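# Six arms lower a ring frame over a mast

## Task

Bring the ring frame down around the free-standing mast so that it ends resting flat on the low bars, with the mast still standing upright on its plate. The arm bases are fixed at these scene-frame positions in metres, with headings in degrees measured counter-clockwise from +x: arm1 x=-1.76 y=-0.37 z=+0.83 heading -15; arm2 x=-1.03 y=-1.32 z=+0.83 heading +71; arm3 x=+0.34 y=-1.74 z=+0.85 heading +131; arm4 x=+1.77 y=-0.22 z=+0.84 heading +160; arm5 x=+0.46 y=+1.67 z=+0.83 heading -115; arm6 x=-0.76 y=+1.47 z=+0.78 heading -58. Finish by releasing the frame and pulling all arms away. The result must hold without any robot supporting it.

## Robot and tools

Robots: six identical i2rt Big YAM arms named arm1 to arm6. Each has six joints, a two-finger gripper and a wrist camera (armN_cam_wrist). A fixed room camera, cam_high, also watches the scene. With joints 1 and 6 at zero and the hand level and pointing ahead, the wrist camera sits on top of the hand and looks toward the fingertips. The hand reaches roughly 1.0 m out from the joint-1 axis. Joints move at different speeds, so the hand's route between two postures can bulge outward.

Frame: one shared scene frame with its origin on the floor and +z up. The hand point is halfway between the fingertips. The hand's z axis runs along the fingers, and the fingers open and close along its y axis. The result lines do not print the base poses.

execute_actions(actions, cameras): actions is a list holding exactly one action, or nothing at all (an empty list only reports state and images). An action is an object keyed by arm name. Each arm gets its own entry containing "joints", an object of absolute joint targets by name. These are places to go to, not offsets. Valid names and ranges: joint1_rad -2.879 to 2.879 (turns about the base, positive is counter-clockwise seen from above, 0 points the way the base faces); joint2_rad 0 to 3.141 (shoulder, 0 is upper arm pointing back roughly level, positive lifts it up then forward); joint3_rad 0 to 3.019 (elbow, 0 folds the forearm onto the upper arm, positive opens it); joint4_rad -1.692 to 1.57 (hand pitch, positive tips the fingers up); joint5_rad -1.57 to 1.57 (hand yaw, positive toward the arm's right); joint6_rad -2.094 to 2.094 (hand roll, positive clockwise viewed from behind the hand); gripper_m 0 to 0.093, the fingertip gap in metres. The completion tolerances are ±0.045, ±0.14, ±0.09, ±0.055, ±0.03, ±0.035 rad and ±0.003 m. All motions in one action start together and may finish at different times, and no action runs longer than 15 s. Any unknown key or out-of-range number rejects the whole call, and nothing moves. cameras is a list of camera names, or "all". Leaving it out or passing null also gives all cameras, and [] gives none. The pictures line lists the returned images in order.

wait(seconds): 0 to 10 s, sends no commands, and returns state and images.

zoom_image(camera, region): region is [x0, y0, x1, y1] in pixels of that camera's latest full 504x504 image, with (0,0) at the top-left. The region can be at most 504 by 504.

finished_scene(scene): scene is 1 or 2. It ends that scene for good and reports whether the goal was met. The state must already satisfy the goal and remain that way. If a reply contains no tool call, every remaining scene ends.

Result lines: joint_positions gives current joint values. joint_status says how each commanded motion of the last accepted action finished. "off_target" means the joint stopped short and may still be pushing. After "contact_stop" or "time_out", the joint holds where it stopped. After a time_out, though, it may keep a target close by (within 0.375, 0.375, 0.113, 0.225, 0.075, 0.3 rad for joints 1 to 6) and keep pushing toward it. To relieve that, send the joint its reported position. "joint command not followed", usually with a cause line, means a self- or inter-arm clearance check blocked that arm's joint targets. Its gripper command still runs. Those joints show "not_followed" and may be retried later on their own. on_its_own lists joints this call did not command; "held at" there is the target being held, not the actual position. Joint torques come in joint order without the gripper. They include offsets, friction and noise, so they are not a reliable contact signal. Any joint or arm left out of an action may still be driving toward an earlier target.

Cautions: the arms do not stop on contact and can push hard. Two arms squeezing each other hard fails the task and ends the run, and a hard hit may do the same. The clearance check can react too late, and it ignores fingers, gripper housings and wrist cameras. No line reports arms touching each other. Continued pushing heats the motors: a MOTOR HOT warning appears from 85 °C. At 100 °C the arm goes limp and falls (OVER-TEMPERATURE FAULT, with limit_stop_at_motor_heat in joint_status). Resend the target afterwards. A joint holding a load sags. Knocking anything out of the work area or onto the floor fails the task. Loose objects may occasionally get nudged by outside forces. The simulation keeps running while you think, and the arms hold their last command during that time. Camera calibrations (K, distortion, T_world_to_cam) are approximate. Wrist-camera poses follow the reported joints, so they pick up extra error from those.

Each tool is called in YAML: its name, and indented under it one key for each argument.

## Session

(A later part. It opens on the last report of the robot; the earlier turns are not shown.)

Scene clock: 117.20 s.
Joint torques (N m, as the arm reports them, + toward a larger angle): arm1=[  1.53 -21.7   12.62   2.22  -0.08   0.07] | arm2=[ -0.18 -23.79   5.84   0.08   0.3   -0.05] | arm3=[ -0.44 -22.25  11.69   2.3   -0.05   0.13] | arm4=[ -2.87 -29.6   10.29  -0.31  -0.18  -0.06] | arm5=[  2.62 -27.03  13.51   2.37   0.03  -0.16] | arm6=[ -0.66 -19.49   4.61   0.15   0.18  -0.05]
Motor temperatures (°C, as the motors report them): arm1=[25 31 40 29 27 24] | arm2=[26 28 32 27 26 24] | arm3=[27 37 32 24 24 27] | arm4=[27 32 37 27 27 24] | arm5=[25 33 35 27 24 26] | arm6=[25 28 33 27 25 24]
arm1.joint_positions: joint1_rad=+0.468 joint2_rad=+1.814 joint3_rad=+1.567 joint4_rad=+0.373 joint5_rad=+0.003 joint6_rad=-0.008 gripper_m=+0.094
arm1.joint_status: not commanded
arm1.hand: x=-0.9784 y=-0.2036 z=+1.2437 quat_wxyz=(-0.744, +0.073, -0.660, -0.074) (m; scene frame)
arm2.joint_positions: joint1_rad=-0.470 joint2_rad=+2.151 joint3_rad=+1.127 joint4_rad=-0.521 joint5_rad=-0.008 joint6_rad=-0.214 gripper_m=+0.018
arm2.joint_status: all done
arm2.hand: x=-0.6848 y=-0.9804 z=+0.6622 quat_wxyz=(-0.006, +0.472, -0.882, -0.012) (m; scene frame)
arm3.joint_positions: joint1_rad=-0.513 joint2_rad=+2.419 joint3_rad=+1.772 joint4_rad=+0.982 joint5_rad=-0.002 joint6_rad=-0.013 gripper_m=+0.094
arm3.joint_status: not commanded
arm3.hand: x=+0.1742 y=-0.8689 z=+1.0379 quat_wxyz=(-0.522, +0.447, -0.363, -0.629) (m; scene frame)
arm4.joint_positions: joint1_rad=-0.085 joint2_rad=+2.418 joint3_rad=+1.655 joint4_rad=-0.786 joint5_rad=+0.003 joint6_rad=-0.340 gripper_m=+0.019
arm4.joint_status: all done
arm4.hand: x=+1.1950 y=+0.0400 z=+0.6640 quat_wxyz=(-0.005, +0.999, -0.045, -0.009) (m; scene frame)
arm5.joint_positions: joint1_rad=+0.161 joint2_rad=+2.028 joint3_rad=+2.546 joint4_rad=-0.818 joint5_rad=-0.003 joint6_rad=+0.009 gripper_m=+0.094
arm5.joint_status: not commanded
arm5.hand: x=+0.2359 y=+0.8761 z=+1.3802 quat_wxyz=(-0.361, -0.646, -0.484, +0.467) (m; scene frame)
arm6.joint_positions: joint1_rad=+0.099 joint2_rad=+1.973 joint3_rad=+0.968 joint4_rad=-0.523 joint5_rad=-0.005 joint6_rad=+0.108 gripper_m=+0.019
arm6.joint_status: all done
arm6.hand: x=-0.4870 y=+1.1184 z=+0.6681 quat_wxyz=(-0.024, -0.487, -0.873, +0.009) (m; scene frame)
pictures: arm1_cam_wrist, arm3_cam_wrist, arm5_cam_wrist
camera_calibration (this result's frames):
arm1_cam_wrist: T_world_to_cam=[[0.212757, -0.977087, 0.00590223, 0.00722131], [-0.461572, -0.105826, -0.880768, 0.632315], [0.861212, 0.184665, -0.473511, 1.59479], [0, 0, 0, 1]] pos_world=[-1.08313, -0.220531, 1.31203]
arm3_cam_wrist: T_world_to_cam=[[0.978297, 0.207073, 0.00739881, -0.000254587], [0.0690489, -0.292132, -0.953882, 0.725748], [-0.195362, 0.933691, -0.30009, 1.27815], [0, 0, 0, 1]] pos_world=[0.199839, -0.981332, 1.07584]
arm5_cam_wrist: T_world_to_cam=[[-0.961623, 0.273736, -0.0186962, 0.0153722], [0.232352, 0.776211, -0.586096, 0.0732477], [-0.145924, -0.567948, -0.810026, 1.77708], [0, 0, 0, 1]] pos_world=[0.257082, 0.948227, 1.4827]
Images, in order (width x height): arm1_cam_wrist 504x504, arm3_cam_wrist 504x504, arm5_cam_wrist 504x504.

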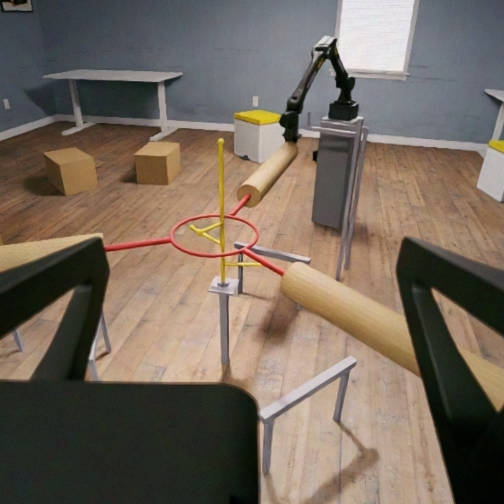

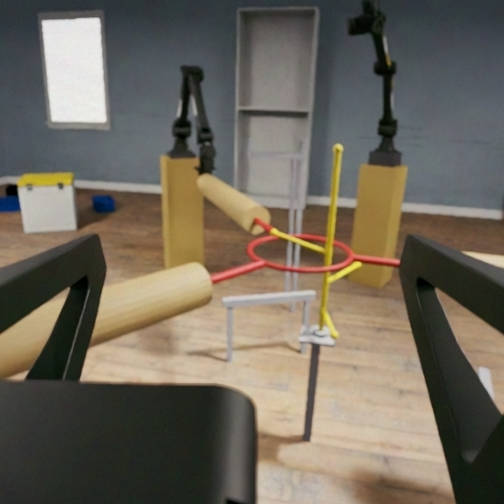

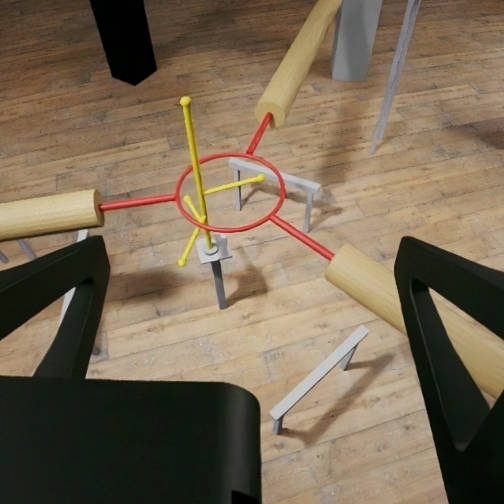

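execute_actions:
  actions:
    - {"arm2":{"joints":{"joint1_rad":-0.5,"joint2_rad":2.195,"joint3_rad":1.39,"joint4_rad":-0.665,"joint6_rad":-0.24}},"arm4":{"joints":{"joint1_rad":-0.18,"joint2_rad":2.285,"joint3_rad":1.515,"joint4_rad":-0.71,"joint6_rad":-0.43}},"arm6":{"joints":{"joint1_rad":0.25,"joint2_rad":1.985,"joint3_rad":1.04,"joint4_rad":-0.58,"joint6_rad":0.27}}}
  cameras: []

execute_actions:
  actions:
    - {"arm2":{"joints":{"joint1_rad":-0.53,"joint2_rad":2.3,"joint3_rad":1.64,"joint4_rad":-0.8,"joint6_rad":-0.27}},"arm4":{"joints":{"joint1_rad":-0.28,"joint2_rad":2.23,"joint3_rad":1.385,"joint4_rad":-0.635,"joint6_rad":-0.53}},"arm6":{"joints":{"joint1_rad":0.385,"joint2_rad":2.02,"joint3_rad":1.13,"joint4_rad":-0.625,"joint6_rad":0.405}}}
  cameras: ["arm1_cam_wrist","arm3_cam_wrist","arm5_cam_wrist"]

Scene clock: 127.50 s.
Joint torques (N m, as the arm reports them, + toward a larger angle): arm1=[  1.59 -21.75  12.61   2.23  -0.08   0.07] | arm2=[ -1.32 -24.67   7.87  -0.31   0.24  -0.19] | arm3=[ -0.29 -22.44  11.66   2.31  -0.04   0.12] | arm4=[ -2.17 -28.16   6.75   0.21  -0.18  -0.03] | arm5=[  2.49 -27.16  13.47   2.42   0.06  -0.15] | arm6=[ -1.98 -17.82   6.42   0.03   0.25  -0.08]
Motor temperatures (°C, as the motors report them): arm1=[25 31 40 29 27 24] | arm2=[26 29 31 27 26 24] | arm3=[27 38 32 24 24 27] | arm4=[27 33 35 27 27 24] | arm5=[25 33 36 27 24 26] | arm6=[25 28 32 27 25 24]
arm1.joint_positions: joint1_rad=+0.468 joint2_rad=+1.814 joint3_rad=+1.567 joint4_rad=+0.373 joint5_rad=+0.003 joint6_rad=-0.008 gripper_m=+0.094
arm1.joint_status: not commanded
arm1.hand: x=-0.9784 y=-0.2036 z=+1.2437 quat_wxyz=(-0.744, +0.073, -0.660, -0.074) (m; scene frame)
arm2.joint_positions: joint1_rad=-0.493 joint2_rad=+2.229 joint3_rad=+1.353 joint4_rad=-0.655 joint5_rad=-0.006 joint6_rad=-0.228 gripper_m=+0.018
arm2.joint_status: all done
arm2.hand: x=-0.6252 y=-0.9412 z=+0.6729 quat_wxyz=(-0.013, +0.468, -0.884, -0.012) (m; scene frame)
arm3.joint_positions: joint1_rad=-0.513 joint2_rad=+2.419 joint3_rad=+1.772 joint4_rad=+0.982 joint5_rad=-0.002 joint6_rad=-0.013 gripper_m=+0.094
arm3.joint_status: not commanded
arm3.hand: x=+0.1742 y=-0.8689 z=+1.0379 quat_wxyz=(-0.522, +0.447, -0.363, -0.629) (m; scene frame)
arm4.joint_positions: joint1_rad=-0.184 joint2_rad=+2.342 joint3_rad=+1.506 joint4_rad=-0.713 joint5_rad=+0.002 joint6_rad=-0.433 gripper_m=+0.019
arm4.joint_status: all done
arm4.hand: x=+1.2553 y=+0.0771 z=+0.6690 quat_wxyz=(-0.005, +0.999, -0.048, -0.009) (m; scene frame)
arm5.joint_positions: joint1_rad=+0.161 joint2_rad=+2.028 joint3_rad=+2.546 joint4_rad=-0.818 joint5_rad=-0.003 joint6_rad=+0.009 gripper_m=+0.094
arm5.joint_status: not commanded
arm5.hand: x=+0.2359 y=+0.8761 z=+1.3802 quat_wxyz=(-0.361, -0.646, -0.484, +0.467) (m; scene frame)
arm6.joint_positions: joint1_rad=+0.263 joint2_rad=+1.985 joint3_rad=+1.012 joint4_rad=-0.560 joint5_rad=-0.006 joint6_rad=+0.271 gripper_m=+0.019
arm6.joint_status: all done
arm6.hand: x=-0.4231 y=+1.1595 z=+0.6724 quat_wxyz=(-0.023, -0.487, -0.873, +0.005) (m; scene frame)
pictures: none
No camera images: the call's "cameras" was empty. Leave "cameras" out to get every camera's image.

Scene clock: 128.57 s.
Joint torques (N m, as the arm reports them, + toward a larger angle): arm1=[  1.67 -21.67  12.59   2.22  -0.08   0.08] | arm2=[ -0.7  -27.81   9.03  -0.42   0.3   -0.16] | arm3=[ -0.32 -22.34  11.66   2.29  -0.05   0.12] | arm4=[ -1.79 -26.29   6.3    0.22  -0.19  -0.04] | arm5=[  2.45 -27.16  13.54   2.32   0.06  -0.16] | arm6=[ -1.59 -19.3    6.63   0.06   0.13  -0.03]
Motor temperatures (°C, as the motors report them): arm1=[25 31 40 29 27 24] | arm2=[26 29 31 27 26 24] | arm3=[27 38 32 24 24 27] | arm4=[27 33 35 27 27 24] | arm5=[25 33 36 27 24 26] | arm6=[25 28 32 27 25 24]
arm1.joint_positions: joint1_rad=+0.468 joint2_rad=+1.814 joint3_rad=+1.567 joint4_rad=+0.373 joint5_rad=+0.003 joint6_rad=-0.008 gripper_m=+0.094
arm1.joint_status: not commanded
arm1.hand: x=-0.9784 y=-0.2036 z=+1.2437 quat_wxyz=(-0.744, +0.073, -0.660, -0.074) (m; scene frame)
arm2.joint_positions: joint1_rad=-0.527 joint2_rad=+2.341 joint3_rad=+1.596 joint4_rad=-0.787 joint5_rad=-0.008 joint6_rad=-0.262 gripper_m=+0.018
arm2.joint_status: all done
arm2.hand: x=-0.5647 y=-0.9141 z=+0.6730 quat_wxyz=(-0.013, +0.468, -0.884, -0.012) (m; scene frame)
arm3.joint_positions: joint1_rad=-0.513 joint2_rad=+2.419 joint3_rad=+1.772 joint4_rad=+0.982 joint5_rad=-0.002 joint6_rad=-0.013 gripper_m=+0.094
arm3.joint_status: not commanded
arm3.hand: x=+0.1742 y=-0.8689 z=+1.0379 quat_wxyz=(-0.522, +0.447, -0.363, -0.629) (m; scene frame)
arm4.joint_positions: joint1_rad=-0.283 joint2_rad=+2.286 joint3_rad=+1.375 joint4_rad=-0.636 joint5_rad=+0.003 joint6_rad=-0.531 gripper_m=+0.019
arm4.joint_status: all done
arm4.hand: x=+1.3152 y=+0.1061 z=+0.6679 quat_wxyz=(-0.007, +0.999, -0.048, -0.009) (m; scene frame)
arm5.joint_positions: joint1_rad=+0.161 joint2_rad=+2.028 joint3_rad=+2.546 joint4_rad=-0.818 joint5_rad=-0.003 joint6_rad=+0.009 gripper_m=+0.094
arm5.joint_status: not commanded
arm5.hand: x=+0.2359 y=+0.8761 z=+1.3802 quat_wxyz=(-0.361, -0.646, -0.484, +0.467) (m; scene frame)
arm6.joint_positions: joint1_rad=+0.393 joint2_rad=+2.024 joint3_rad=+1.102 joint4_rad=-0.606 joint5_rad=-0.003 joint6_rad=+0.400 gripper_m=+0.019
arm6.joint_status: all done
arm6.hand: x=-0.3622 y=+1.1887 z=+0.6749 quat_wxyz=(-0.025, -0.486, -0.873, +0.004) (m; scene frame)
pictures: arm1_cam_wrist, arm3_cam_wrist, arm5_cam_wrist
camera_calibration (this result's frames):
arm1_cam_wrist: T_world_to_cam=[[0.212757, -0.977087, 0.00590223, 0.00722131], [-0.461572, -0.105826, -0.880768, 0.632315], [0.861212, 0.184665, -0.473511, 1.59479], [0, 0, 0, 1]] pos_world=[-1.08313, -0.220531, 1.31203]
arm3_cam_wrist: T_world_to_cam=[[0.978297, 0.207073, 0.00739881, -0.000254587], [0.0690489, -0.292132, -0.953882, 0.725748], [-0.195362, 0.933691, -0.30009, 1.27815], [0, 0, 0, 1]] pos_world=[0.199839, -0.981332, 1.07584]
arm5_cam_wrist: T_world_to_cam=[[-0.961623, 0.273736, -0.0186962, 0.0153722], [0.232352, 0.776211, -0.586096, 0.0732477], [-0.145924, -0.567948, -0.810026, 1.77708], [0, 0, 0, 1]] pos_world=[0.257082, 0.948227, 1.4827]
Images, in order (width x height): arm1_cam_wrist 504x504, arm3_cam_wrist 504x504, arm5_cam_wrist 504x504.

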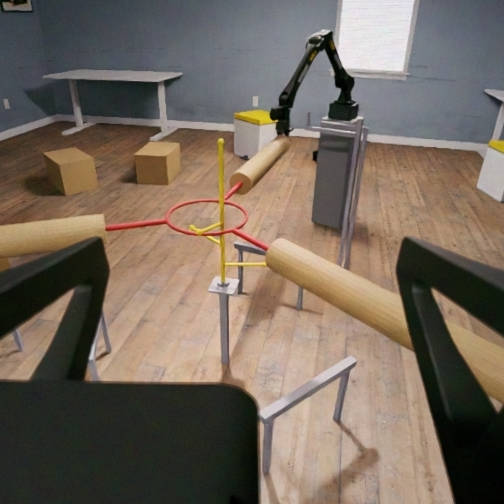

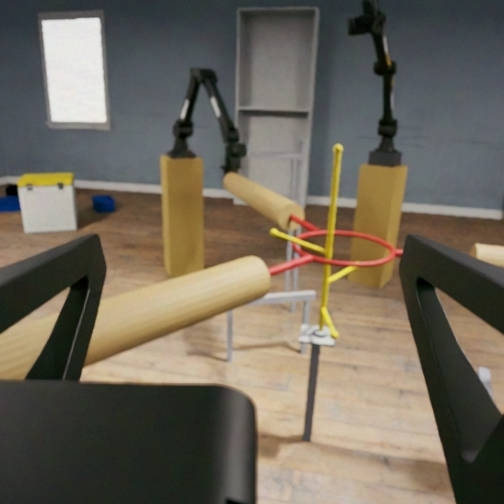

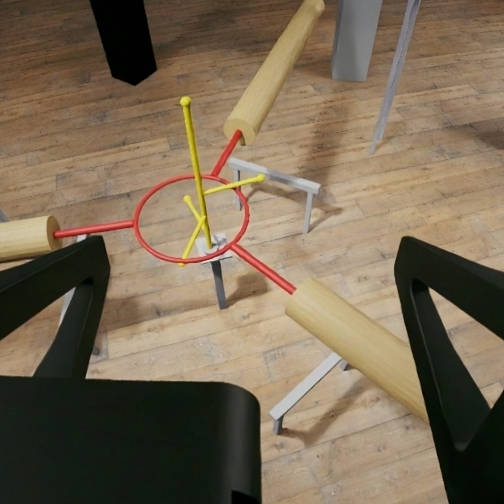

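execute_actions:
  actions:
    - {"arm2":{"joints":{"joint2_rad":2.51,"joint3_rad":1.69,"joint4_rad":-0.665}},"arm4":{"joints":{"joint2_rad":2.46,"joint3_rad":1.47,"joint4_rad":-0.505}},"arm6":{"joints":{"joint2_rad":2.26,"joint3_rad":1.145,"joint4_rad":-0.425}}}
  cameras: ["arm1_cam_wrist","arm3_cam_wrist","arm5_cam_wrist"]

Scene clock: 135.37 s.
Joint torques (N m, as the arm reports them, + toward a larger angle): arm1=[  1.55 -21.66  12.62   2.25  -0.08   0.07] | arm2=[ -0.92 -29.25   6.68  -0.47   0.33  -0.16] | arm3=[ -0.43 -22.41  11.67   2.34  -0.05   0.12] | arm4=[ -2.53 -26.48   6.1   -0.29  -0.11  -0.13] | arm5=[  2.62 -27.07  13.53   2.38   0.05  -0.17] | arm6=[ -0.61 -21.89   3.1   -0.06   0.11  -0.02]
Motor temperatures (°C, as the motors report them): arm1=[25 31 40 29 27 24] | arm2=[26 30 31 27 26 24] | arm3=[27 38 32 24 24 27] | arm4=[27 33 33 27 27 24] | arm5=[25 33 36 27 24 26] | arm6=[25 28 31 27 25 24]
arm1.joint_positions: joint1_rad=+0.468 joint2_rad=+1.814 joint3_rad=+1.567 joint4_rad=+0.373 joint5_rad=+0.003 joint6_rad=-0.008 gripper_m=+0.094
arm1.joint_status: not commanded
arm1.hand: x=-0.9784 y=-0.2036 z=+1.2437 quat_wxyz=(-0.744, +0.073, -0.660, -0.074) (m; scene frame)
arm2.joint_positions: joint1_rad=-0.527 joint2_rad=+2.562 joint3_rad=+1.666 joint4_rad=-0.652 joint5_rad=-0.009 joint6_rad=-0.262 gripper_m=+0.018
arm2.joint_status: all done
arm2.hand: x=-0.5697 y=-0.9166 z=+0.5596 quat_wxyz=(-0.005, +0.468, -0.884, -0.011) (m; scene frame)
arm3.joint_positions: joint1_rad=-0.513 joint2_rad=+2.419 joint3_rad=+1.772 joint4_rad=+0.982 joint5_rad=-0.002 joint6_rad=-0.013 gripper_m=+0.094
arm3.joint_status: not commanded
arm3.hand: x=+0.1742 y=-0.8689 z=+1.0379 quat_wxyz=(-0.522, +0.447, -0.363, -0.629) (m; scene frame)
arm4.joint_positions: joint1_rad=-0.268 joint2_rad=+2.507 joint3_rad=+1.451 joint4_rad=-0.495 joint5_rad=+0.001 joint6_rad=-0.522 gripper_m=+0.019
arm4.joint_status: all done
arm4.hand: x=+1.3111 y=+0.0982 z=+0.5658 quat_wxyz=(-0.005, +0.999, -0.045, -0.008) (m; scene frame)
arm5.joint_positions: joint1_rad=+0.161 joint2_rad=+2.028 joint3_rad=+2.546 joint4_rad=-0.818 joint5_rad=-0.003 joint6_rad=+0.009 gripper_m=+0.094
arm5.joint_status: not commanded
arm5.hand: x=+0.2359 y=+0.8761 z=+1.3802 quat_wxyz=(-0.361, -0.646, -0.484, +0.467) (m; scene frame)
arm6.joint_positions: joint1_rad=+0.382 joint2_rad=+2.281 joint3_rad=+1.149 joint4_rad=-0.402 joint5_rad=-0.003 joint6_rad=+0.400 gripper_m=+0.019
arm6.joint_status: all done
arm6.hand: x=-0.3639 y=+1.1826 z=+0.5653 quat_wxyz=(-0.021, -0.492, -0.871, +0.004) (m; scene frame)
pictures: arm1_cam_wrist, arm3_cam_wrist, arm5_cam_wrist
camera_calibration (this result's frames):
arm1_cam_wrist: T_world_to_cam=[[0.212757, -0.977087, 0.00590223, 0.00722131], [-0.461572, -0.105826, -0.880768, 0.632315], [0.861212, 0.184665, -0.473511, 1.59479], [0, 0, 0, 1]] pos_world=[-1.08313, -0.220531, 1.31203]
arm3_cam_wrist: T_world_to_cam=[[0.978297, 0.207073, 0.00739881, -0.000254587], [0.0690489, -0.292132, -0.953882, 0.725748], [-0.195362, 0.933691, -0.30009, 1.27815], [0, 0, 0, 1]] pos_world=[0.199839, -0.981332, 1.07584]
arm5_cam_wrist: T_world_to_cam=[[-0.961623, 0.273736, -0.0186962, 0.0153722], [0.232352, 0.776211, -0.586096, 0.0732477], [-0.145924, -0.567948, -0.810026, 1.77708], [0, 0, 0, 1]] pos_world=[0.257082, 0.948227, 1.4827]
Images, in order (width x height): arm1_cam_wrist 504x504, arm3_cam_wrist 504x504, arm5_cam_wrist 504x504.

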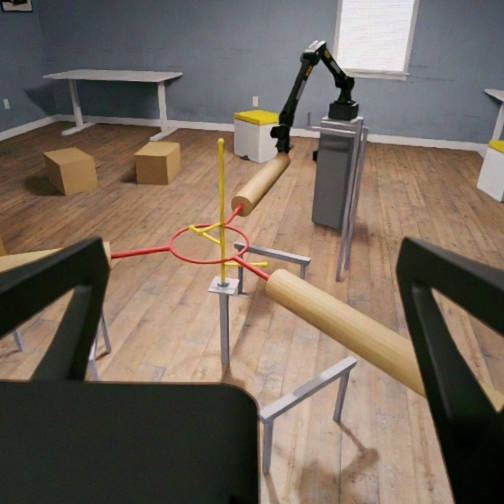

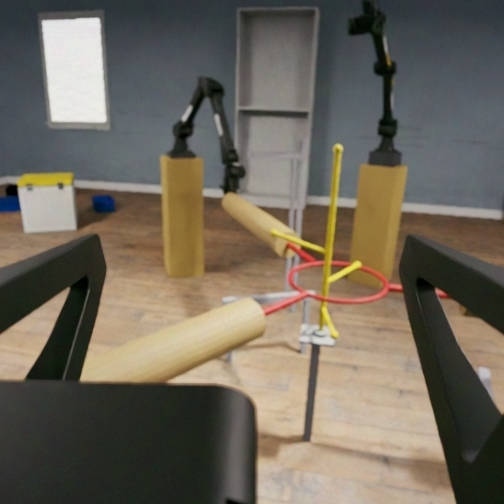

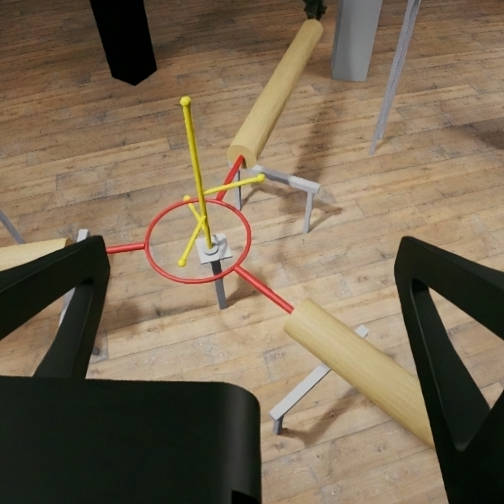

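execute_actions:
  actions:
    - {"arm2":{"joints":{"joint1_rad":-0.61,"joint2_rad":2.42,"joint3_rad":1.435,"joint4_rad":-0.52,"joint6_rad":-0.355}},"arm4":{"joints":{"joint1_rad":-0.15,"joint2_rad":2.42,"joint3_rad":1.35,"joint4_rad":-0.44,"joint6_rad":-0.39}},"arm6":{"joints":{"joint1_rad":0.25,"joint2_rad":2.3,"joint3_rad":1.265,"joint4_rad":-0.51,"joint6_rad":0.26}}}
  cameras: []

execute_actions:
  actions:
    - {"arm2":{"joints":{"joint1_rad":-0.71,"joint2_rad":2.36,"joint3_rad":1.25,"joint4_rad":-0.4,"joint6_rad":-0.455}},"arm4":{"joints":{"joint1_rad":-0.015,"joint2_rad":2.405,"joint3_rad":1.295,"joint4_rad":-0.4,"joint6_rad":-0.25}},"arm6":{"joints":{"joint1_rad":0.135,"joint2_rad":2.35,"joint3_rad":1.415,"joint4_rad":-0.6,"joint6_rad":0.145}}}
  cameras: ["arm1_cam_wrist","arm3_cam_wrist","arm5_cam_wrist"]

Scene clock: 141.30 s.
Joint torques (N m, as the arm reports them, + toward a larger angle): arm1=[  1.58 -21.73  12.6    2.25  -0.08   0.07] | arm2=[  0.04 -26.59   4.56  -0.04   0.27  -0.15] | arm3=[ -0.5  -22.36  11.67   2.32  -0.05   0.13] | arm4=[ -3.13 -24.99   4.17  -0.22  -0.03  -0.1 ] | arm5=[  2.19 -27.17  13.62   2.36   0.08  -0.18] | arm6=[ -0.01 -21.16   4.4   -0.12   0.2   -0.02]
Motor temperatures (°C, as the motors report them): arm1=[25 31 40 29 27 24] | arm2=[26 30 30 27 26 24] | arm3=[27 38 32 24 24 27] | arm4=[27 33 33 27 27 24] | arm5=[25 33 36 27 24 26] | arm6=[25 28 31 27 25 24]
arm1.joint_positions: joint1_rad=+0.468 joint2_rad=+1.814 joint3_rad=+1.567 joint4_rad=+0.373 joint5_rad=+0.003 joint6_rad=-0.008 gripper_m=+0.094
arm1.joint_status: not commanded
arm1.hand: x=-0.9784 y=-0.2036 z=+1.2437 quat_wxyz=(-0.744, +0.073, -0.660, -0.074) (m; scene frame)
arm2.joint_positions: joint1_rad=-0.617 joint2_rad=+2.464 joint3_rad=+1.430 joint4_rad=-0.518 joint5_rad=-0.008 joint6_rad=-0.348 gripper_m=+0.018
arm2.joint_status: all done
arm2.hand: x=-0.5846 y=-0.9956 z=+0.5637 quat_wxyz=(-0.003, +0.466, -0.884, -0.009) (m; scene frame)
arm3.joint_positions: joint1_rad=-0.513 joint2_rad=+2.419 joint3_rad=+1.772 joint4_rad=+0.982 joint5_rad=-0.002 joint6_rad=-0.013 gripper_m=+0.094
arm3.joint_status: not commanded
arm3.hand: x=+0.1742 y=-0.8689 z=+1.0379 quat_wxyz=(-0.522, +0.447, -0.363, -0.629) (m; scene frame)
arm4.joint_positions: joint1_rad=-0.135 joint2_rad=+2.463 joint3_rad=+1.347 joint4_rad=-0.431 joint5_rad=-0.001 joint6_rad=-0.383 gripper_m=+0.019
arm4.joint_status: all done
arm4.hand: x=+1.2965 y=+0.0217 z=+0.5700 quat_wxyz=(-0.004, +0.999, -0.048, -0.011) (m; scene frame)
arm5.joint_positions: joint1_rad=+0.161 joint2_rad=+2.028 joint3_rad=+2.546 joint4_rad=-0.818 joint5_rad=-0.003 joint6_rad=+0.009 gripper_m=+0.094
arm5.joint_status: not commanded
arm5.hand: x=+0.2359 y=+0.8761 z=+1.3802 quat_wxyz=(-0.361, -0.646, -0.484, +0.467) (m; scene frame)
arm6.joint_positions: joint1_rad=+0.239 joint2_rad=+2.299 joint3_rad=+1.258 joint4_rad=-0.485 joint5_rad=-0.005 joint6_rad=+0.255 gripper_m=+0.019
arm6.joint_status: all done
arm6.hand: x=-0.3817 y=+1.1033 z=+0.5773 quat_wxyz=(-0.026, -0.490, -0.871, +0.006) (m; scene frame)
pictures: none
No camera images: the call's "cameras" was empty. Leave "cameras" out to get every camera's image.

Scene clock: 142.37 s.
Joint torques (N m, as the arm reports them, + toward a larger angle): arm1=[  1.54 -21.63  12.58   2.25  -0.07   0.07] | arm2=[ -0.18 -24.08   3.79  -0.06   0.27  -0.17] | arm3=[ -0.26 -22.34  11.71   2.34  -0.05   0.13] | arm4=[ -3.01 -24.32   3.61  -0.21   0.01  -0.09] | arm5=[  2.62 -27.83  13.58   2.44   0.07  -0.17] | arm6=[ -0.31 -23.16   5.32  -0.09   0.19  -0.05]
Motor temperatures (°C, as the motors report them): arm1=[25 31 41 29 27 24] | arm2=[26 30 30 27 26 24] | arm3=[27 38 32 24 24 27] | arm4=[27 33 32 27 27 24] | arm5=[25 33 36 27 24 26] | arm6=[25 28 31 27 25 24]
arm1.joint_positions: joint1_rad=+0.468 joint2_rad=+1.814 joint3_rad=+1.567 joint4_rad=+0.373 joint5_rad=+0.003 joint6_rad=-0.008 gripper_m=+0.094
arm1.joint_status: not commanded
arm1.hand: x=-0.9784 y=-0.2036 z=+1.2437 quat_wxyz=(-0.744, +0.073, -0.660, -0.074) (m; scene frame)
arm2.joint_positions: joint1_rad=-0.714 joint2_rad=+2.396 joint3_rad=+1.245 joint4_rad=-0.399 joint5_rad=-0.008 joint6_rad=-0.447 gripper_m=+0.018
arm2.joint_status: all done
arm2.hand: x=-0.5999 y=-1.0675 z=+0.5657 quat_wxyz=(-0.005, +0.467, -0.884, -0.008) (m; scene frame)
arm3.joint_positions: joint1_rad=-0.513 joint2_rad=+2.419 joint3_rad=+1.772 joint4_rad=+0.982 joint5_rad=-0.002 joint6_rad=-0.013 gripper_m=+0.094
arm3.joint_status: not commanded
arm3.hand: x=+0.1742 y=-0.8689 z=+1.0379 quat_wxyz=(-0.522, +0.447, -0.363, -0.629) (m; scene frame)
arm4.joint_positions: joint1_rad=-0.001 joint2_rad=+2.446 joint3_rad=+1.295 joint4_rad=-0.392 joint5_rad=-0.001 joint6_rad=-0.247 gripper_m=+0.019
arm4.joint_status: all done
arm4.hand: x=+1.2815 y=-0.0485 z=+0.5700 quat_wxyz=(-0.003, +0.999, -0.049, -0.013) (m; scene frame)
arm5.joint_positions: joint1_rad=+0.161 joint2_rad=+2.028 joint3_rad=+2.546 joint4_rad=-0.818 joint5_rad=-0.003 joint6_rad=+0.009 gripper_m=+0.094
arm5.joint_status: not commanded
arm5.hand: x=+0.2359 y=+0.8761 z=+1.3802 quat_wxyz=(-0.361, -0.646, -0.484, +0.467) (m; scene frame)
arm6.joint_positions: joint1_rad=+0.127 joint2_rad=+2.353 joint3_rad=+1.403 joint4_rad=-0.576 joint5_rad=-0.005 joint6_rad=+0.143 gripper_m=+0.019
arm6.joint_status: all done
arm6.hand: x=-0.3993 y=+1.0312 z=+0.5797 quat_wxyz=(-0.025, -0.490, -0.871, +0.009) (m; scene frame)
pictures: arm1_cam_wrist, arm3_cam_wrist, arm5_cam_wrist
camera_calibration (this result's frames):
arm1_cam_wrist: T_world_to_cam=[[0.212757, -0.977087, 0.00590223, 0.00722131], [-0.461572, -0.105826, -0.880768, 0.632315], [0.861212, 0.184665, -0.473511, 1.59479], [0, 0, 0, 1]] pos_world=[-1.08313, -0.220531, 1.31203]
arm3_cam_wrist: T_world_to_cam=[[0.978297, 0.207073, 0.00739881, -0.000254587], [0.0690489, -0.292132, -0.953882, 0.725748], [-0.195362, 0.933691, -0.30009, 1.27815], [0, 0, 0, 1]] pos_world=[0.199839, -0.981332, 1.07584]
arm5_cam_wrist: T_world_to_cam=[[-0.961623, 0.273736, -0.0186962, 0.0153722], [0.232352, 0.776211, -0.586096, 0.0732477], [-0.145924, -0.567948, -0.810026, 1.77708], [0, 0, 0, 1]] pos_world=[0.257082, 0.948227, 1.4827]
Images, in order (width x height): arm1_cam_wrist 504x504, arm3_cam_wrist 504x504, arm5_cam_wrist 504x504.

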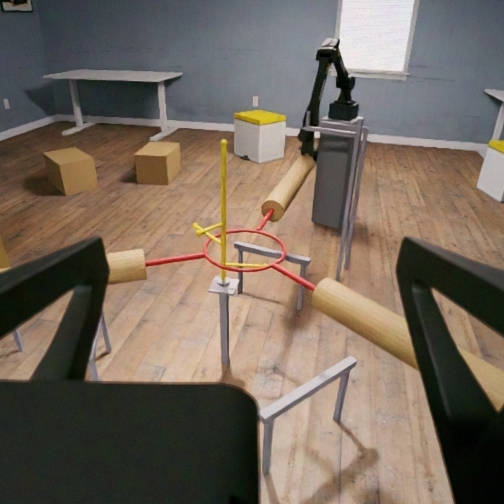

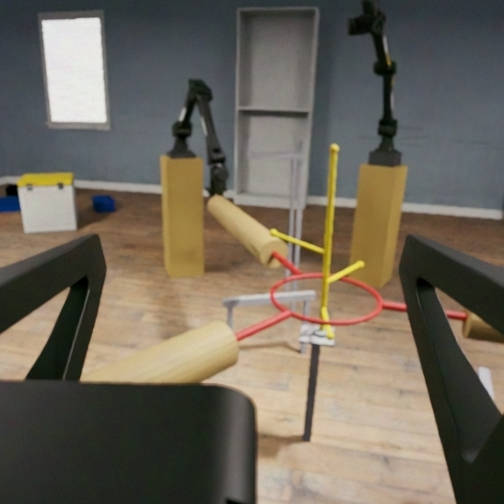

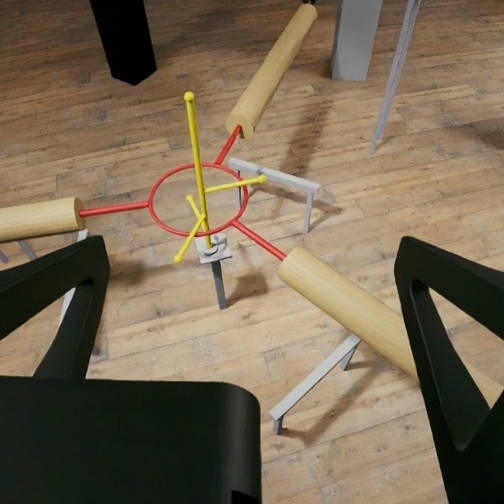

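execute_actions:
  actions:
    - {"arm2":{"joints":{"joint2_rad":2.58,"joint3_rad":1.37,"joint4_rad":-0.31}},"arm4":{"joints":{"joint1_rad":-0.03,"joint2_rad":2.625,"joint3_rad":1.425,"joint4_rad":-0.325}},"arm6":{"joints":{"joint2_rad":2.545,"joint3_rad":1.47,"joint4_rad":-0.49}}}
  cameras: ["arm1_cam_wrist","arm3_cam_wrist","arm5_cam_wrist"]

zoom_image:
  camera: "arm1_cam_wrist"
  region: [160,190,320,330]

Scene clock: 148.63 s.
Joint torques (N m, as the arm reports them, + toward a larger angle): arm1=[  1.53 -21.77  12.59   2.24  -0.08   0.07] | arm2=[ -0.79 -24.41   2.27  -0.23   0.44  -0.14] | arm3=[ -0.32 -22.37  11.73   2.35  -0.06   0.13] | arm4=[ -2.15 -23.71   2.65  -0.31   0.02   0.08] | arm5=[  3.03 -27.26  13.61   2.42   0.04  -0.17] | arm6=[ -0.25 -24.64   3.23  -0.53   0.21  -0.02]
Motor temperatures (°C, as the motors report them): arm1=[25 32 41 29 27 24] | arm2=[26 30 29 27 26 24] | arm3=[27 39 32 24 24 27] | arm4=[27 33 32 27 27 24] | arm5=[25 33 36 27 24 26] | arm6=[25 29 30 27 25 24]
arm1.joint_positions: joint1_rad=+0.468 joint2_rad=+1.814 joint3_rad=+1.567 joint4_rad=+0.373 joint5_rad=+0.003 joint6_rad=-0.008 gripper_m=+0.094
arm1.joint_status: not commanded
arm1.hand: x=-0.9784 y=-0.2036 z=+1.2437 quat_wxyz=(-0.744, +0.073, -0.660, -0.074) (m; scene frame)
arm2.joint_positions: joint1_rad=-0.711 joint2_rad=+2.616 joint3_rad=+1.376 joint4_rad=-0.302 joint5_rad=-0.012 joint6_rad=-0.450 gripper_m=+0.018
arm2.joint_status: all done
arm2.hand: x=-0.5955 y=-1.0613 z=+0.4777 quat_wxyz=(-0.009, +0.470, -0.883, -0.011) (m; scene frame)
arm3.joint_positions: joint1_rad=-0.513 joint2_rad=+2.419 joint3_rad=+1.772 joint4_rad=+0.982 joint5_rad=-0.002 joint6_rad=-0.013 gripper_m=+0.094
arm3.joint_status: not commanded
arm3.hand: x=+0.1742 y=-0.8689 z=+1.0379 quat_wxyz=(-0.522, +0.447, -0.363, -0.629) (m; scene frame)
arm4.joint_positions: joint1_rad=-0.021 joint2_rad=+2.657 joint3_rad=+1.429 joint4_rad=-0.314 joint5_rad=-0.001 joint6_rad=-0.267 gripper_m=+0.019
arm4.joint_status: all done
arm4.hand: x=+1.2802 y=-0.0369 z=+0.4850 quat_wxyz=(-0.003, +0.999, -0.049, -0.013) (m; scene frame)
arm5.joint_positions: joint1_rad=+0.161 joint2_rad=+2.028 joint3_rad=+2.546 joint4_rad=-0.818 joint5_rad=-0.003 joint6_rad=+0.009 gripper_m=+0.094
arm5.joint_status: not commanded
arm5.hand: x=+0.2359 y=+0.8761 z=+1.3802 quat_wxyz=(-0.361, -0.646, -0.484, +0.467) (m; scene frame)
arm6.joint_positions: joint1_rad=+0.128 joint2_rad=+2.557 joint3_rad=+1.474 joint4_rad=-0.454 joint5_rad=-0.006 joint6_rad=+0.140 gripper_m=+0.019
arm6.joint_status: all done
arm6.hand: x=-0.4030 y=+1.0368 z=+0.4845 quat_wxyz=(-0.020, -0.489, -0.872, +0.007) (m; scene frame)
pictures: arm1_cam_wrist, arm3_cam_wrist, arm5_cam_wrist
camera_calibration (this result's frames):
arm1_cam_wrist: T_world_to_cam=[[0.212757, -0.977087, 0.00590223, 0.00722131], [-0.461572, -0.105826, -0.880768, 0.632315], [0.861212, 0.184665, -0.473511, 1.59479], [0, 0, 0, 1]] pos_world=[-1.08313, -0.220531, 1.31203]
arm3_cam_wrist: T_world_to_cam=[[0.978297, 0.207073, 0.00739881, -0.000254587], [0.0690489, -0.292132, -0.953882, 0.725748], [-0.195362, 0.933691, -0.30009, 1.27815], [0, 0, 0, 1]] pos_world=[0.199839, -0.981332, 1.07584]
arm5_cam_wrist: T_world_to_cam=[[-0.961623, 0.273736, -0.0186962, 0.0153722], [0.232352, 0.776211, -0.586096, 0.0732477], [-0.145924, -0.567948, -0.810026, 1.77708], [0, 0, 0, 1]] pos_world=[0.257082, 0.948227, 1.4827]
Images, in order (width x height): arm1_cam_wrist 504x504, arm3_cam_wrist 504x504, arm5_cam_wrist 504x504.

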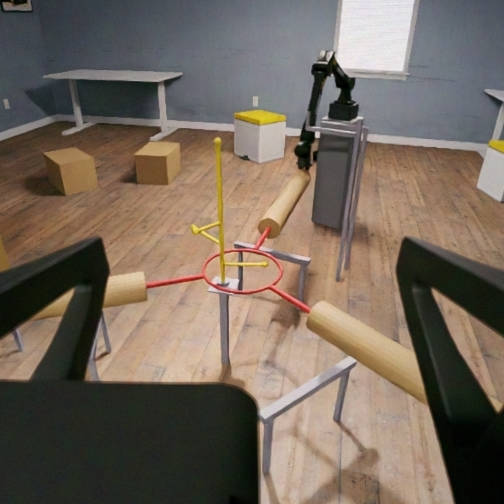

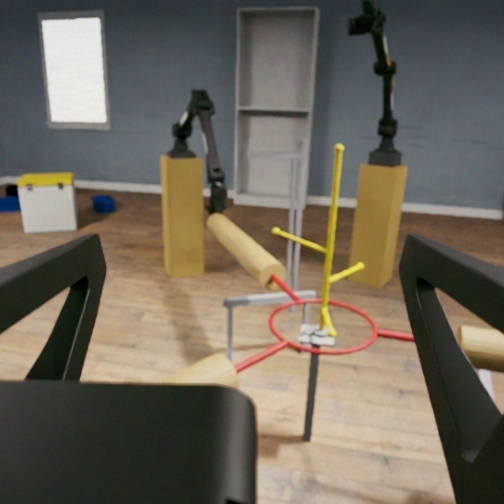

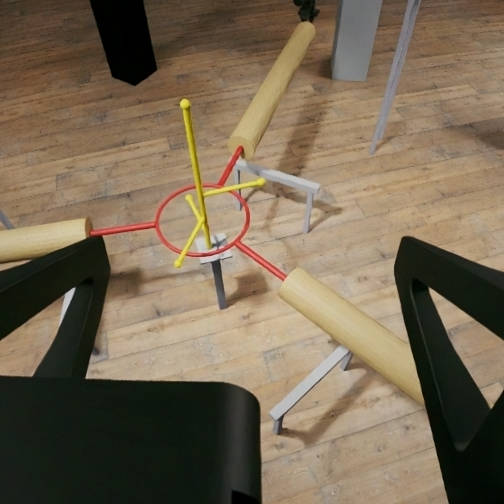

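Region (160, 190, 320, 330) of arm1_cam_wrist's 504x504 image, scaled by 3.150, with more detail than that image has; it fills the top 441 rows of this view, and the rest is white.

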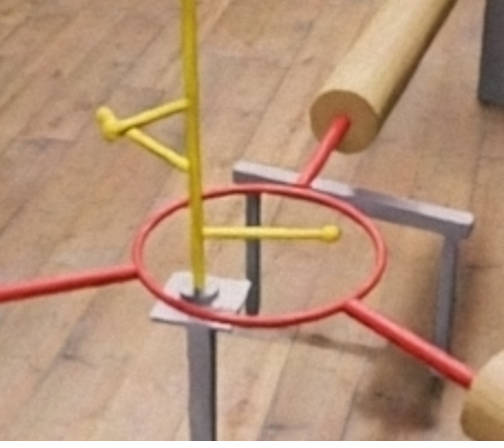

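execute_actions:
  actions:
    - {"arm2":{"joints":{"joint1_rad":-0.61,"joint2_rad":2.635,"joint3_rad":1.415,"joint4_rad":-0.32,"joint6_rad":-0.345}},"arm4":{"joints":{"joint1_rad":-0.085,"joint2_rad":2.7,"joint3_rad":1.57,"joint4_rad":-0.41,"joint6_rad":-0.33}},"arm6":{"joints":{"joint1_rad":0.17,"joint2_rad":2.54,"joint3_rad":1.31,"joint4_rad":-0.355,"joint6_rad":0.185}}}
  cameras: ["arm5_cam_wrist"]

execute_actions:
  actions:
    - {"arm2":{"joints":{"joint2_rad":2.815,"joint3_rad":1.55,"joint4_rad":-0.28}},"arm4":{"joints":{"joint2_rad":2.88,"joint3_rad":1.715,"joint4_rad":-0.38}},"arm6":{"joints":{"joint2_rad":2.72,"joint3_rad":1.44,"joint4_rad":-0.295}}}
  cameras: ["arm1_cam_wrist","arm3_cam_wrist","cam_high"]

Scene clock: 159.20 s.
Joint torques (N m, as the arm reports them, + toward a larger angle): arm1=[  1.51 -21.72  12.61   2.23  -0.08   0.07] | arm2=[ -1.34 -23.17   2.75  -0.63   0.28  -0.06] | arm3=[ -0.49 -22.26  11.69   2.33  -0.05   0.12] | arm4=[ -2.24 -23.83   3.73  -0.89  -0.02  -0.07] | arm5=[  2.53 -27.28  13.61   2.31   0.05  -0.19] | arm6=[ -0.44 -23.27   1.17  -0.91   0.2    0.02]
Motor temperatures (°C, as the motors report them): arm1=[25 32 41 29 27 24] | arm2=[26 31 28 27 26 24] | arm3=[27 39 33 24 24 27] | arm4=[27 33 31 27 27 24] | arm5=[25 34 37 27 24 26] | arm6=[24 29 30 27 25 24]
arm1.joint_positions: joint1_rad=+0.468 joint2_rad=+1.814 joint3_rad=+1.567 joint4_rad=+0.373 joint5_rad=+0.003 joint6_rad=-0.008 gripper_m=+0.094
arm1.joint_status: not commanded
arm1.hand: x=-0.9784 y=-0.2036 z=+1.2437 quat_wxyz=(-0.744, +0.073, -0.660, -0.074) (m; scene frame)
arm2.joint_positions: joint1_rad=-0.600 joint2_rad=+2.649 joint3_rad=+1.416 joint4_rad=-0.302 joint5_rad=-0.008 joint6_rad=-0.346 gripper_m=+0.018
arm2.joint_status: all done
arm2.hand: x=-0.6205 y=-1.0096 z=+0.4669 quat_wxyz=(-0.012, +0.473, -0.881, -0.011) (m; scene frame)
arm3.joint_positions: joint1_rad=-0.513 joint2_rad=+2.419 joint3_rad=+1.772 joint4_rad=+0.982 joint5_rad=-0.002 joint6_rad=-0.013 gripper_m=+0.094
arm3.joint_status: not commanded
arm3.hand: x=+0.1742 y=-0.8689 z=+1.0379 quat_wxyz=(-0.522, +0.447, -0.363, -0.629) (m; scene frame)
arm4.joint_positions: joint1_rad=-0.081 joint2_rad=+2.715 joint3_rad=+1.569 joint4_rad=-0.387 joint5_rad=-0.001 joint6_rad=-0.328 gripper_m=+0.019
arm4.joint_status: all done
arm4.hand: x=+1.2584 y=+0.0077 z=+0.4750 quat_wxyz=(-0.006, +0.999, -0.049, -0.017) (m; scene frame)
arm5.joint_positions: joint1_rad=+0.161 joint2_rad=+2.028 joint3_rad=+2.546 joint4_rad=-0.818 joint5_rad=-0.003 joint6_rad=+0.009 gripper_m=+0.094
arm5.joint_status: not commanded
arm5.hand: x=+0.2359 y=+0.8761 z=+1.3802 quat_wxyz=(-0.361, -0.646, -0.484, +0.467) (m; scene frame)
arm6.joint_positions: joint1_rad=+0.163 joint2_rad=+2.556 joint3_rad=+1.329 joint4_rad=-0.311 joint5_rad=-0.005 joint6_rad=+0.176 gripper_m=+0.019
arm6.joint_status: all done
arm6.hand: x=-0.4214 y=+1.0870 z=+0.4623 quat_wxyz=(-0.020, -0.489, -0.872, +0.006) (m; scene frame)
pictures: arm5_cam_wrist
camera_calibration (this result's frames):
arm5_cam_wrist: T_world_to_cam=[[-0.961623, 0.273736, -0.0186962, 0.0153722], [0.232352, 0.776211, -0.586096, 0.0732477], [-0.145924, -0.567948, -0.810026, 1.77708], [0, 0, 0, 1]] pos_world=[0.257082, 0.948227, 1.4827]
Images, in order (width x height): arm5_cam_wrist 504x504.

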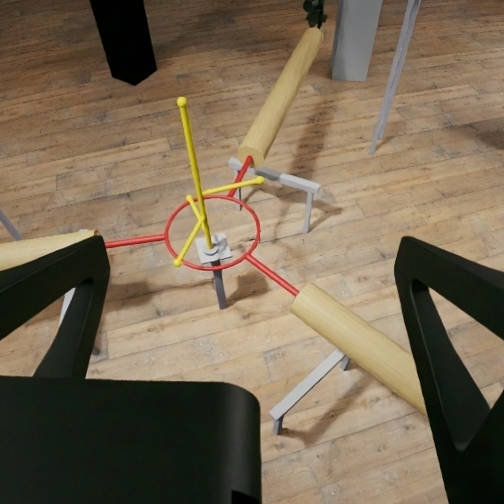

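Scene clock: 160.20 s.
Joint torques (N m, as the arm reports them, + toward a larger angle): arm1=[  1.61 -21.73  12.58   2.24  -0.08   0.07] | arm2=[ -1.33 -24.22   1.5   -0.38   0.31  -0.07] | arm3=[ -0.51 -22.54  11.65   2.31  -0.04   0.13] | arm4=[ -3.2  -24.43   2.84  -0.65   0.11  -0.1 ] | arm5=[  2.64 -27.06  13.62   2.33   0.08  -0.17] | arm6=[ -0.68 -23.12   1.12  -0.26   0.15   0.04]
Motor temperatures (°C, as the motors report them): arm1=[25 32 41 29 27 24] | arm2=[26 31 28 27 26 24] | arm3=[27 39 33 24 24 27] | arm4=[27 33 31 27 27 24] | arm5=[25 34 37 27 24 26] | arm6=[24 29 30 27 25 24]
arm1.joint_positions: joint1_rad=+0.468 joint2_rad=+1.814 joint3_rad=+1.567 joint4_rad=+0.373 joint5_rad=+0.003 joint6_rad=-0.008 gripper_m=+0.094
arm1.joint_status: not commanded
arm1.hand: x=-0.9784 y=-0.2036 z=+1.2437 quat_wxyz=(-0.744, +0.073, -0.660, -0.074) (m; scene frame)
arm2.joint_positions: joint1_rad=-0.604 joint2_rad=+2.839 joint3_rad=+1.564 joint4_rad=-0.269 joint5_rad=-0.008 joint6_rad=-0.346 gripper_m=+0.018
arm2.joint_status: all done
arm2.hand: x=-0.6210 y=-1.0118 z=+0.3907 quat_wxyz=(-0.008, +0.471, -0.882, -0.010) (m; scene frame)
arm3.joint_positions: joint1_rad=-0.513 joint2_rad=+2.419 joint3_rad=+1.772 joint4_rad=+0.982 joint5_rad=-0.002 joint6_rad=-0.013 gripper_m=+0.094
arm3.joint_status: not commanded
arm3.hand: x=+0.1742 y=-0.8689 z=+1.0379 quat_wxyz=(-0.522, +0.447, -0.363, -0.629) (m; scene frame)
arm4.joint_positions: joint1_rad=-0.073 joint2_rad=+2.902 joint3_rad=+1.721 joint4_rad=-0.362 joint5_rad=-0.004 joint6_rad=-0.327 gripper_m=+0.019
arm4.joint_status: all done
arm4.hand: x=+1.2593 y=+0.0015 z=+0.3991 quat_wxyz=(-0.003, +0.999, -0.045, -0.014) (m; scene frame)
arm5.joint_positions: joint1_rad=+0.161 joint2_rad=+2.028 joint3_rad=+2.546 joint4_rad=-0.818 joint5_rad=-0.003 joint6_rad=+0.009 gripper_m=+0.094
arm5.joint_status: not commanded
arm5.hand: x=+0.2359 y=+0.8761 z=+1.3802 quat_wxyz=(-0.361, -0.646, -0.484, +0.467) (m; scene frame)
arm6.joint_positions: joint1_rad=+0.164 joint2_rad=+2.725 joint3_rad=+1.456 joint4_rad=-0.267 joint5_rad=-0.004 joint6_rad=+0.176 gripper_m=+0.019
arm6.joint_status: all done
arm6.hand: x=-0.4176 y=+1.0823 z=+0.3957 quat_wxyz=(-0.020, -0.489, -0.872, +0.007) (m; scene frame)
pictures: arm1_cam_wrist, arm3_cam_wrist, cam_high
camera_calibration (this result's frames):
arm1_cam_wrist: T_world_to_cam=[[0.212757, -0.977087, 0.00590223, 0.00722131], [-0.461572, -0.105826, -0.880768, 0.632315], [0.861212, 0.184665, -0.473511, 1.59479], [0, 0, 0, 1]] pos_world=[-1.08313, -0.220531, 1.31203]
arm3_cam_wrist: T_world_to_cam=[[0.978297, 0.207073, 0.00739881, -0.000254587], [0.0690489, -0.292132, -0.953882, 0.725748], [-0.195362, 0.933691, -0.30009, 1.27815], [0, 0, 0, 1]] pos_world=[0.199839, -0.981332, 1.07584]
Images, in order (width x height): arm1_cam_wrist 504x504, arm3_cam_wrist 504x504, cam_high 504x504.

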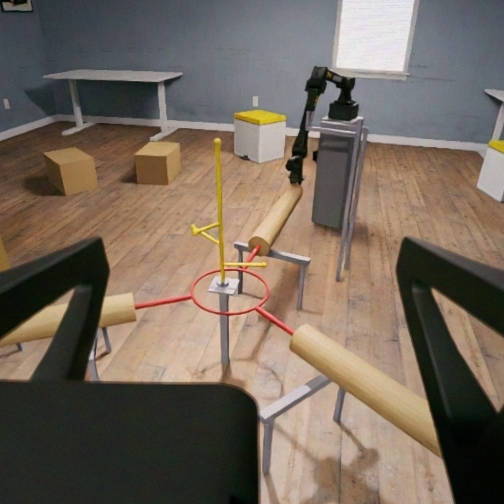

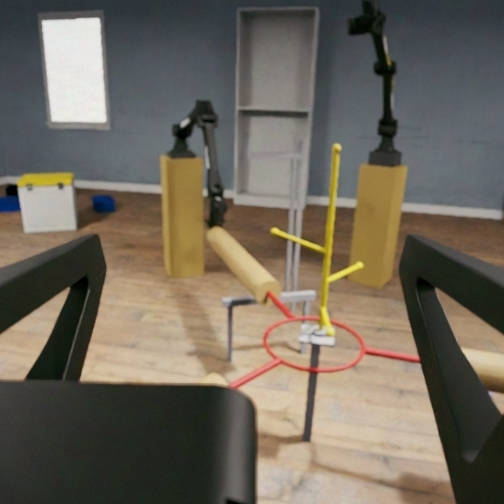

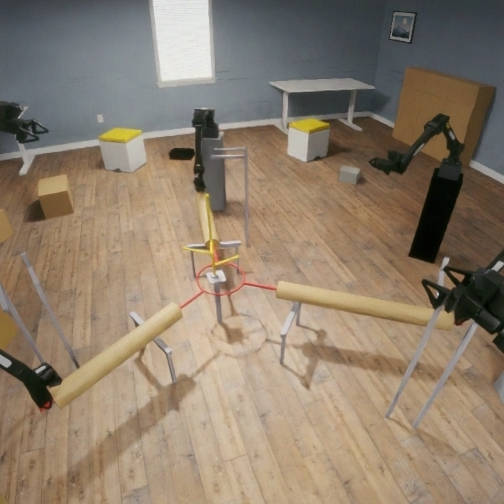

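execute_actions:
  actions:
    - {"arm2":{"joints":{"joint2_rad":2.93,"joint3_rad":1.645}},"arm4":{"joints":{"joint2_rad":3.01,"joint3_rad":1.82}},"arm6":{"joints":{"joint2_rad":2.84,"joint3_rad":1.53,"joint4_rad":-0.27}}}
  cameras: ["arm1_cam_wrist","arm5_cam_wrist"]

Scene clock: 162.87 s.
Joint torques (N m, as the arm reports them, + toward a larger angle): arm1=[  1.58 -21.71  12.56   2.22  -0.07   0.07] | arm2=[ -1.33 -21.33   2.69  -0.1    0.06  -0.08] | arm3=[ -0.46 -22.25  11.65   2.35  -0.04   0.12] | arm4=[ -2.8  -22.03   3.38  -0.44  -0.02  -0.08] | arm5=[  2.71 -27.39  13.57   2.4    0.07  -0.18] | arm6=[ -0.58 -20.53   1.98   0.13   0.15   0.04]
Motor temperatures (°C, as the motors report them): arm1=[25 32 41 29 27 24] | arm2=[26 31 28 27 26 24] | arm3=[27 39 33 24 24 27] | arm4=[27 33 31 27 27 24] | arm5=[25 34 37 27 24 26] | arm6=[24 29 29 27 25 24]
arm1.joint_positions: joint1_rad=+0.468 joint2_rad=+1.814 joint3_rad=+1.567 joint4_rad=+0.373 joint5_rad=+0.003 joint6_rad=-0.008 gripper_m=+0.094
arm1.joint_status: not commanded
arm1.hand: x=-0.9784 y=-0.2036 z=+1.2437 quat_wxyz=(-0.744, +0.073, -0.660, -0.074) (m; scene frame)
arm2.joint_positions: joint1_rad=-0.604 joint2_rad=+2.918 joint3_rad=+1.644 joint4_rad=-0.274 joint5_rad=-0.002 joint6_rad=-0.346 gripper_m=+0.018
arm2.joint_status: all done
arm2.hand: x=-0.6195 y=-1.0116 z=+0.3604 quat_wxyz=(-0.006, +0.471, -0.882, -0.007) (m; scene frame)
arm3.joint_positions: joint1_rad=-0.513 joint2_rad=+2.419 joint3_rad=+1.772 joint4_rad=+0.982 joint5_rad=-0.002 joint6_rad=-0.013 gripper_m=+0.094
arm3.joint_status: not commanded
arm3.hand: x=+0.1742 y=-0.8689 z=+1.0379 quat_wxyz=(-0.522, +0.447, -0.363, -0.629) (m; scene frame)
arm4.joint_positions: joint1_rad=-0.074 joint2_rad=+3.001 joint3_rad=+1.820 joint4_rad=-0.367 joint5_rad=-0.002 joint6_rad=-0.327 gripper_m=+0.019
arm4.joint_status: all done
arm4.hand: x=+1.2604 y=+0.0022 z=+0.3610 quat_wxyz=(-0.003, +0.999, -0.046, -0.011) (m; scene frame)
arm5.joint_positions: joint1_rad=+0.161 joint2_rad=+2.028 joint3_rad=+2.546 joint4_rad=-0.818 joint5_rad=-0.003 joint6_rad=+0.009 gripper_m=+0.094
arm5.joint_status: not commanded
arm5.hand: x=+0.2359 y=+0.8761 z=+1.3802 quat_wxyz=(-0.361, -0.646, -0.484, +0.467) (m; scene frame)
arm6.joint_positions: joint1_rad=+0.164 joint2_rad=+2.819 joint3_rad=+1.533 joint4_rad=-0.252 joint5_rad=-0.004 joint6_rad=+0.176 gripper_m=+0.019
arm6.joint_status: all done
arm6.hand: x=-0.4172 y=+1.0817 z=+0.3585 quat_wxyz=(-0.020, -0.489, -0.872, +0.007) (m; scene frame)
pictures: arm1_cam_wrist, arm5_cam_wrist
camera_calibration (this result's frames):
arm1_cam_wrist: T_world_to_cam=[[0.212757, -0.977087, 0.00590223, 0.00722131], [-0.461572, -0.105826, -0.880768, 0.632315], [0.861212, 0.184665, -0.473511, 1.59479], [0, 0, 0, 1]] pos_world=[-1.08313, -0.220531, 1.31203]
arm5_cam_wrist: T_world_to_cam=[[-0.961623, 0.273736, -0.0186962, 0.0153722], [0.232352, 0.776211, -0.586096, 0.0732477], [-0.145924, -0.567948, -0.810026, 1.77708], [0, 0, 0, 1]] pos_world=[0.257082, 0.948227, 1.4827]
Images, in order (width x height): arm1_cam_wrist 504x504, arm5_cam_wrist 504x504.

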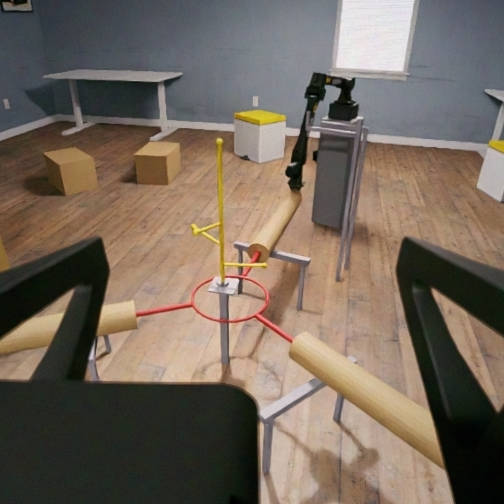

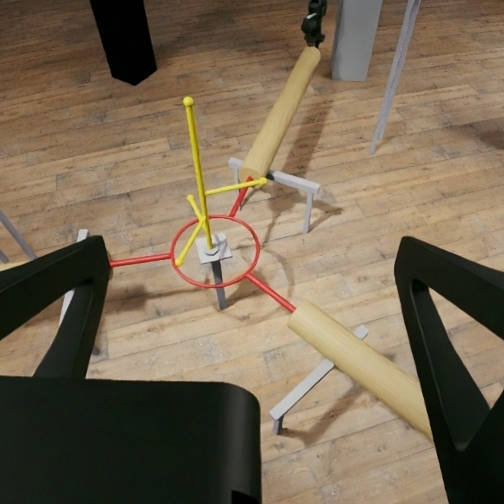

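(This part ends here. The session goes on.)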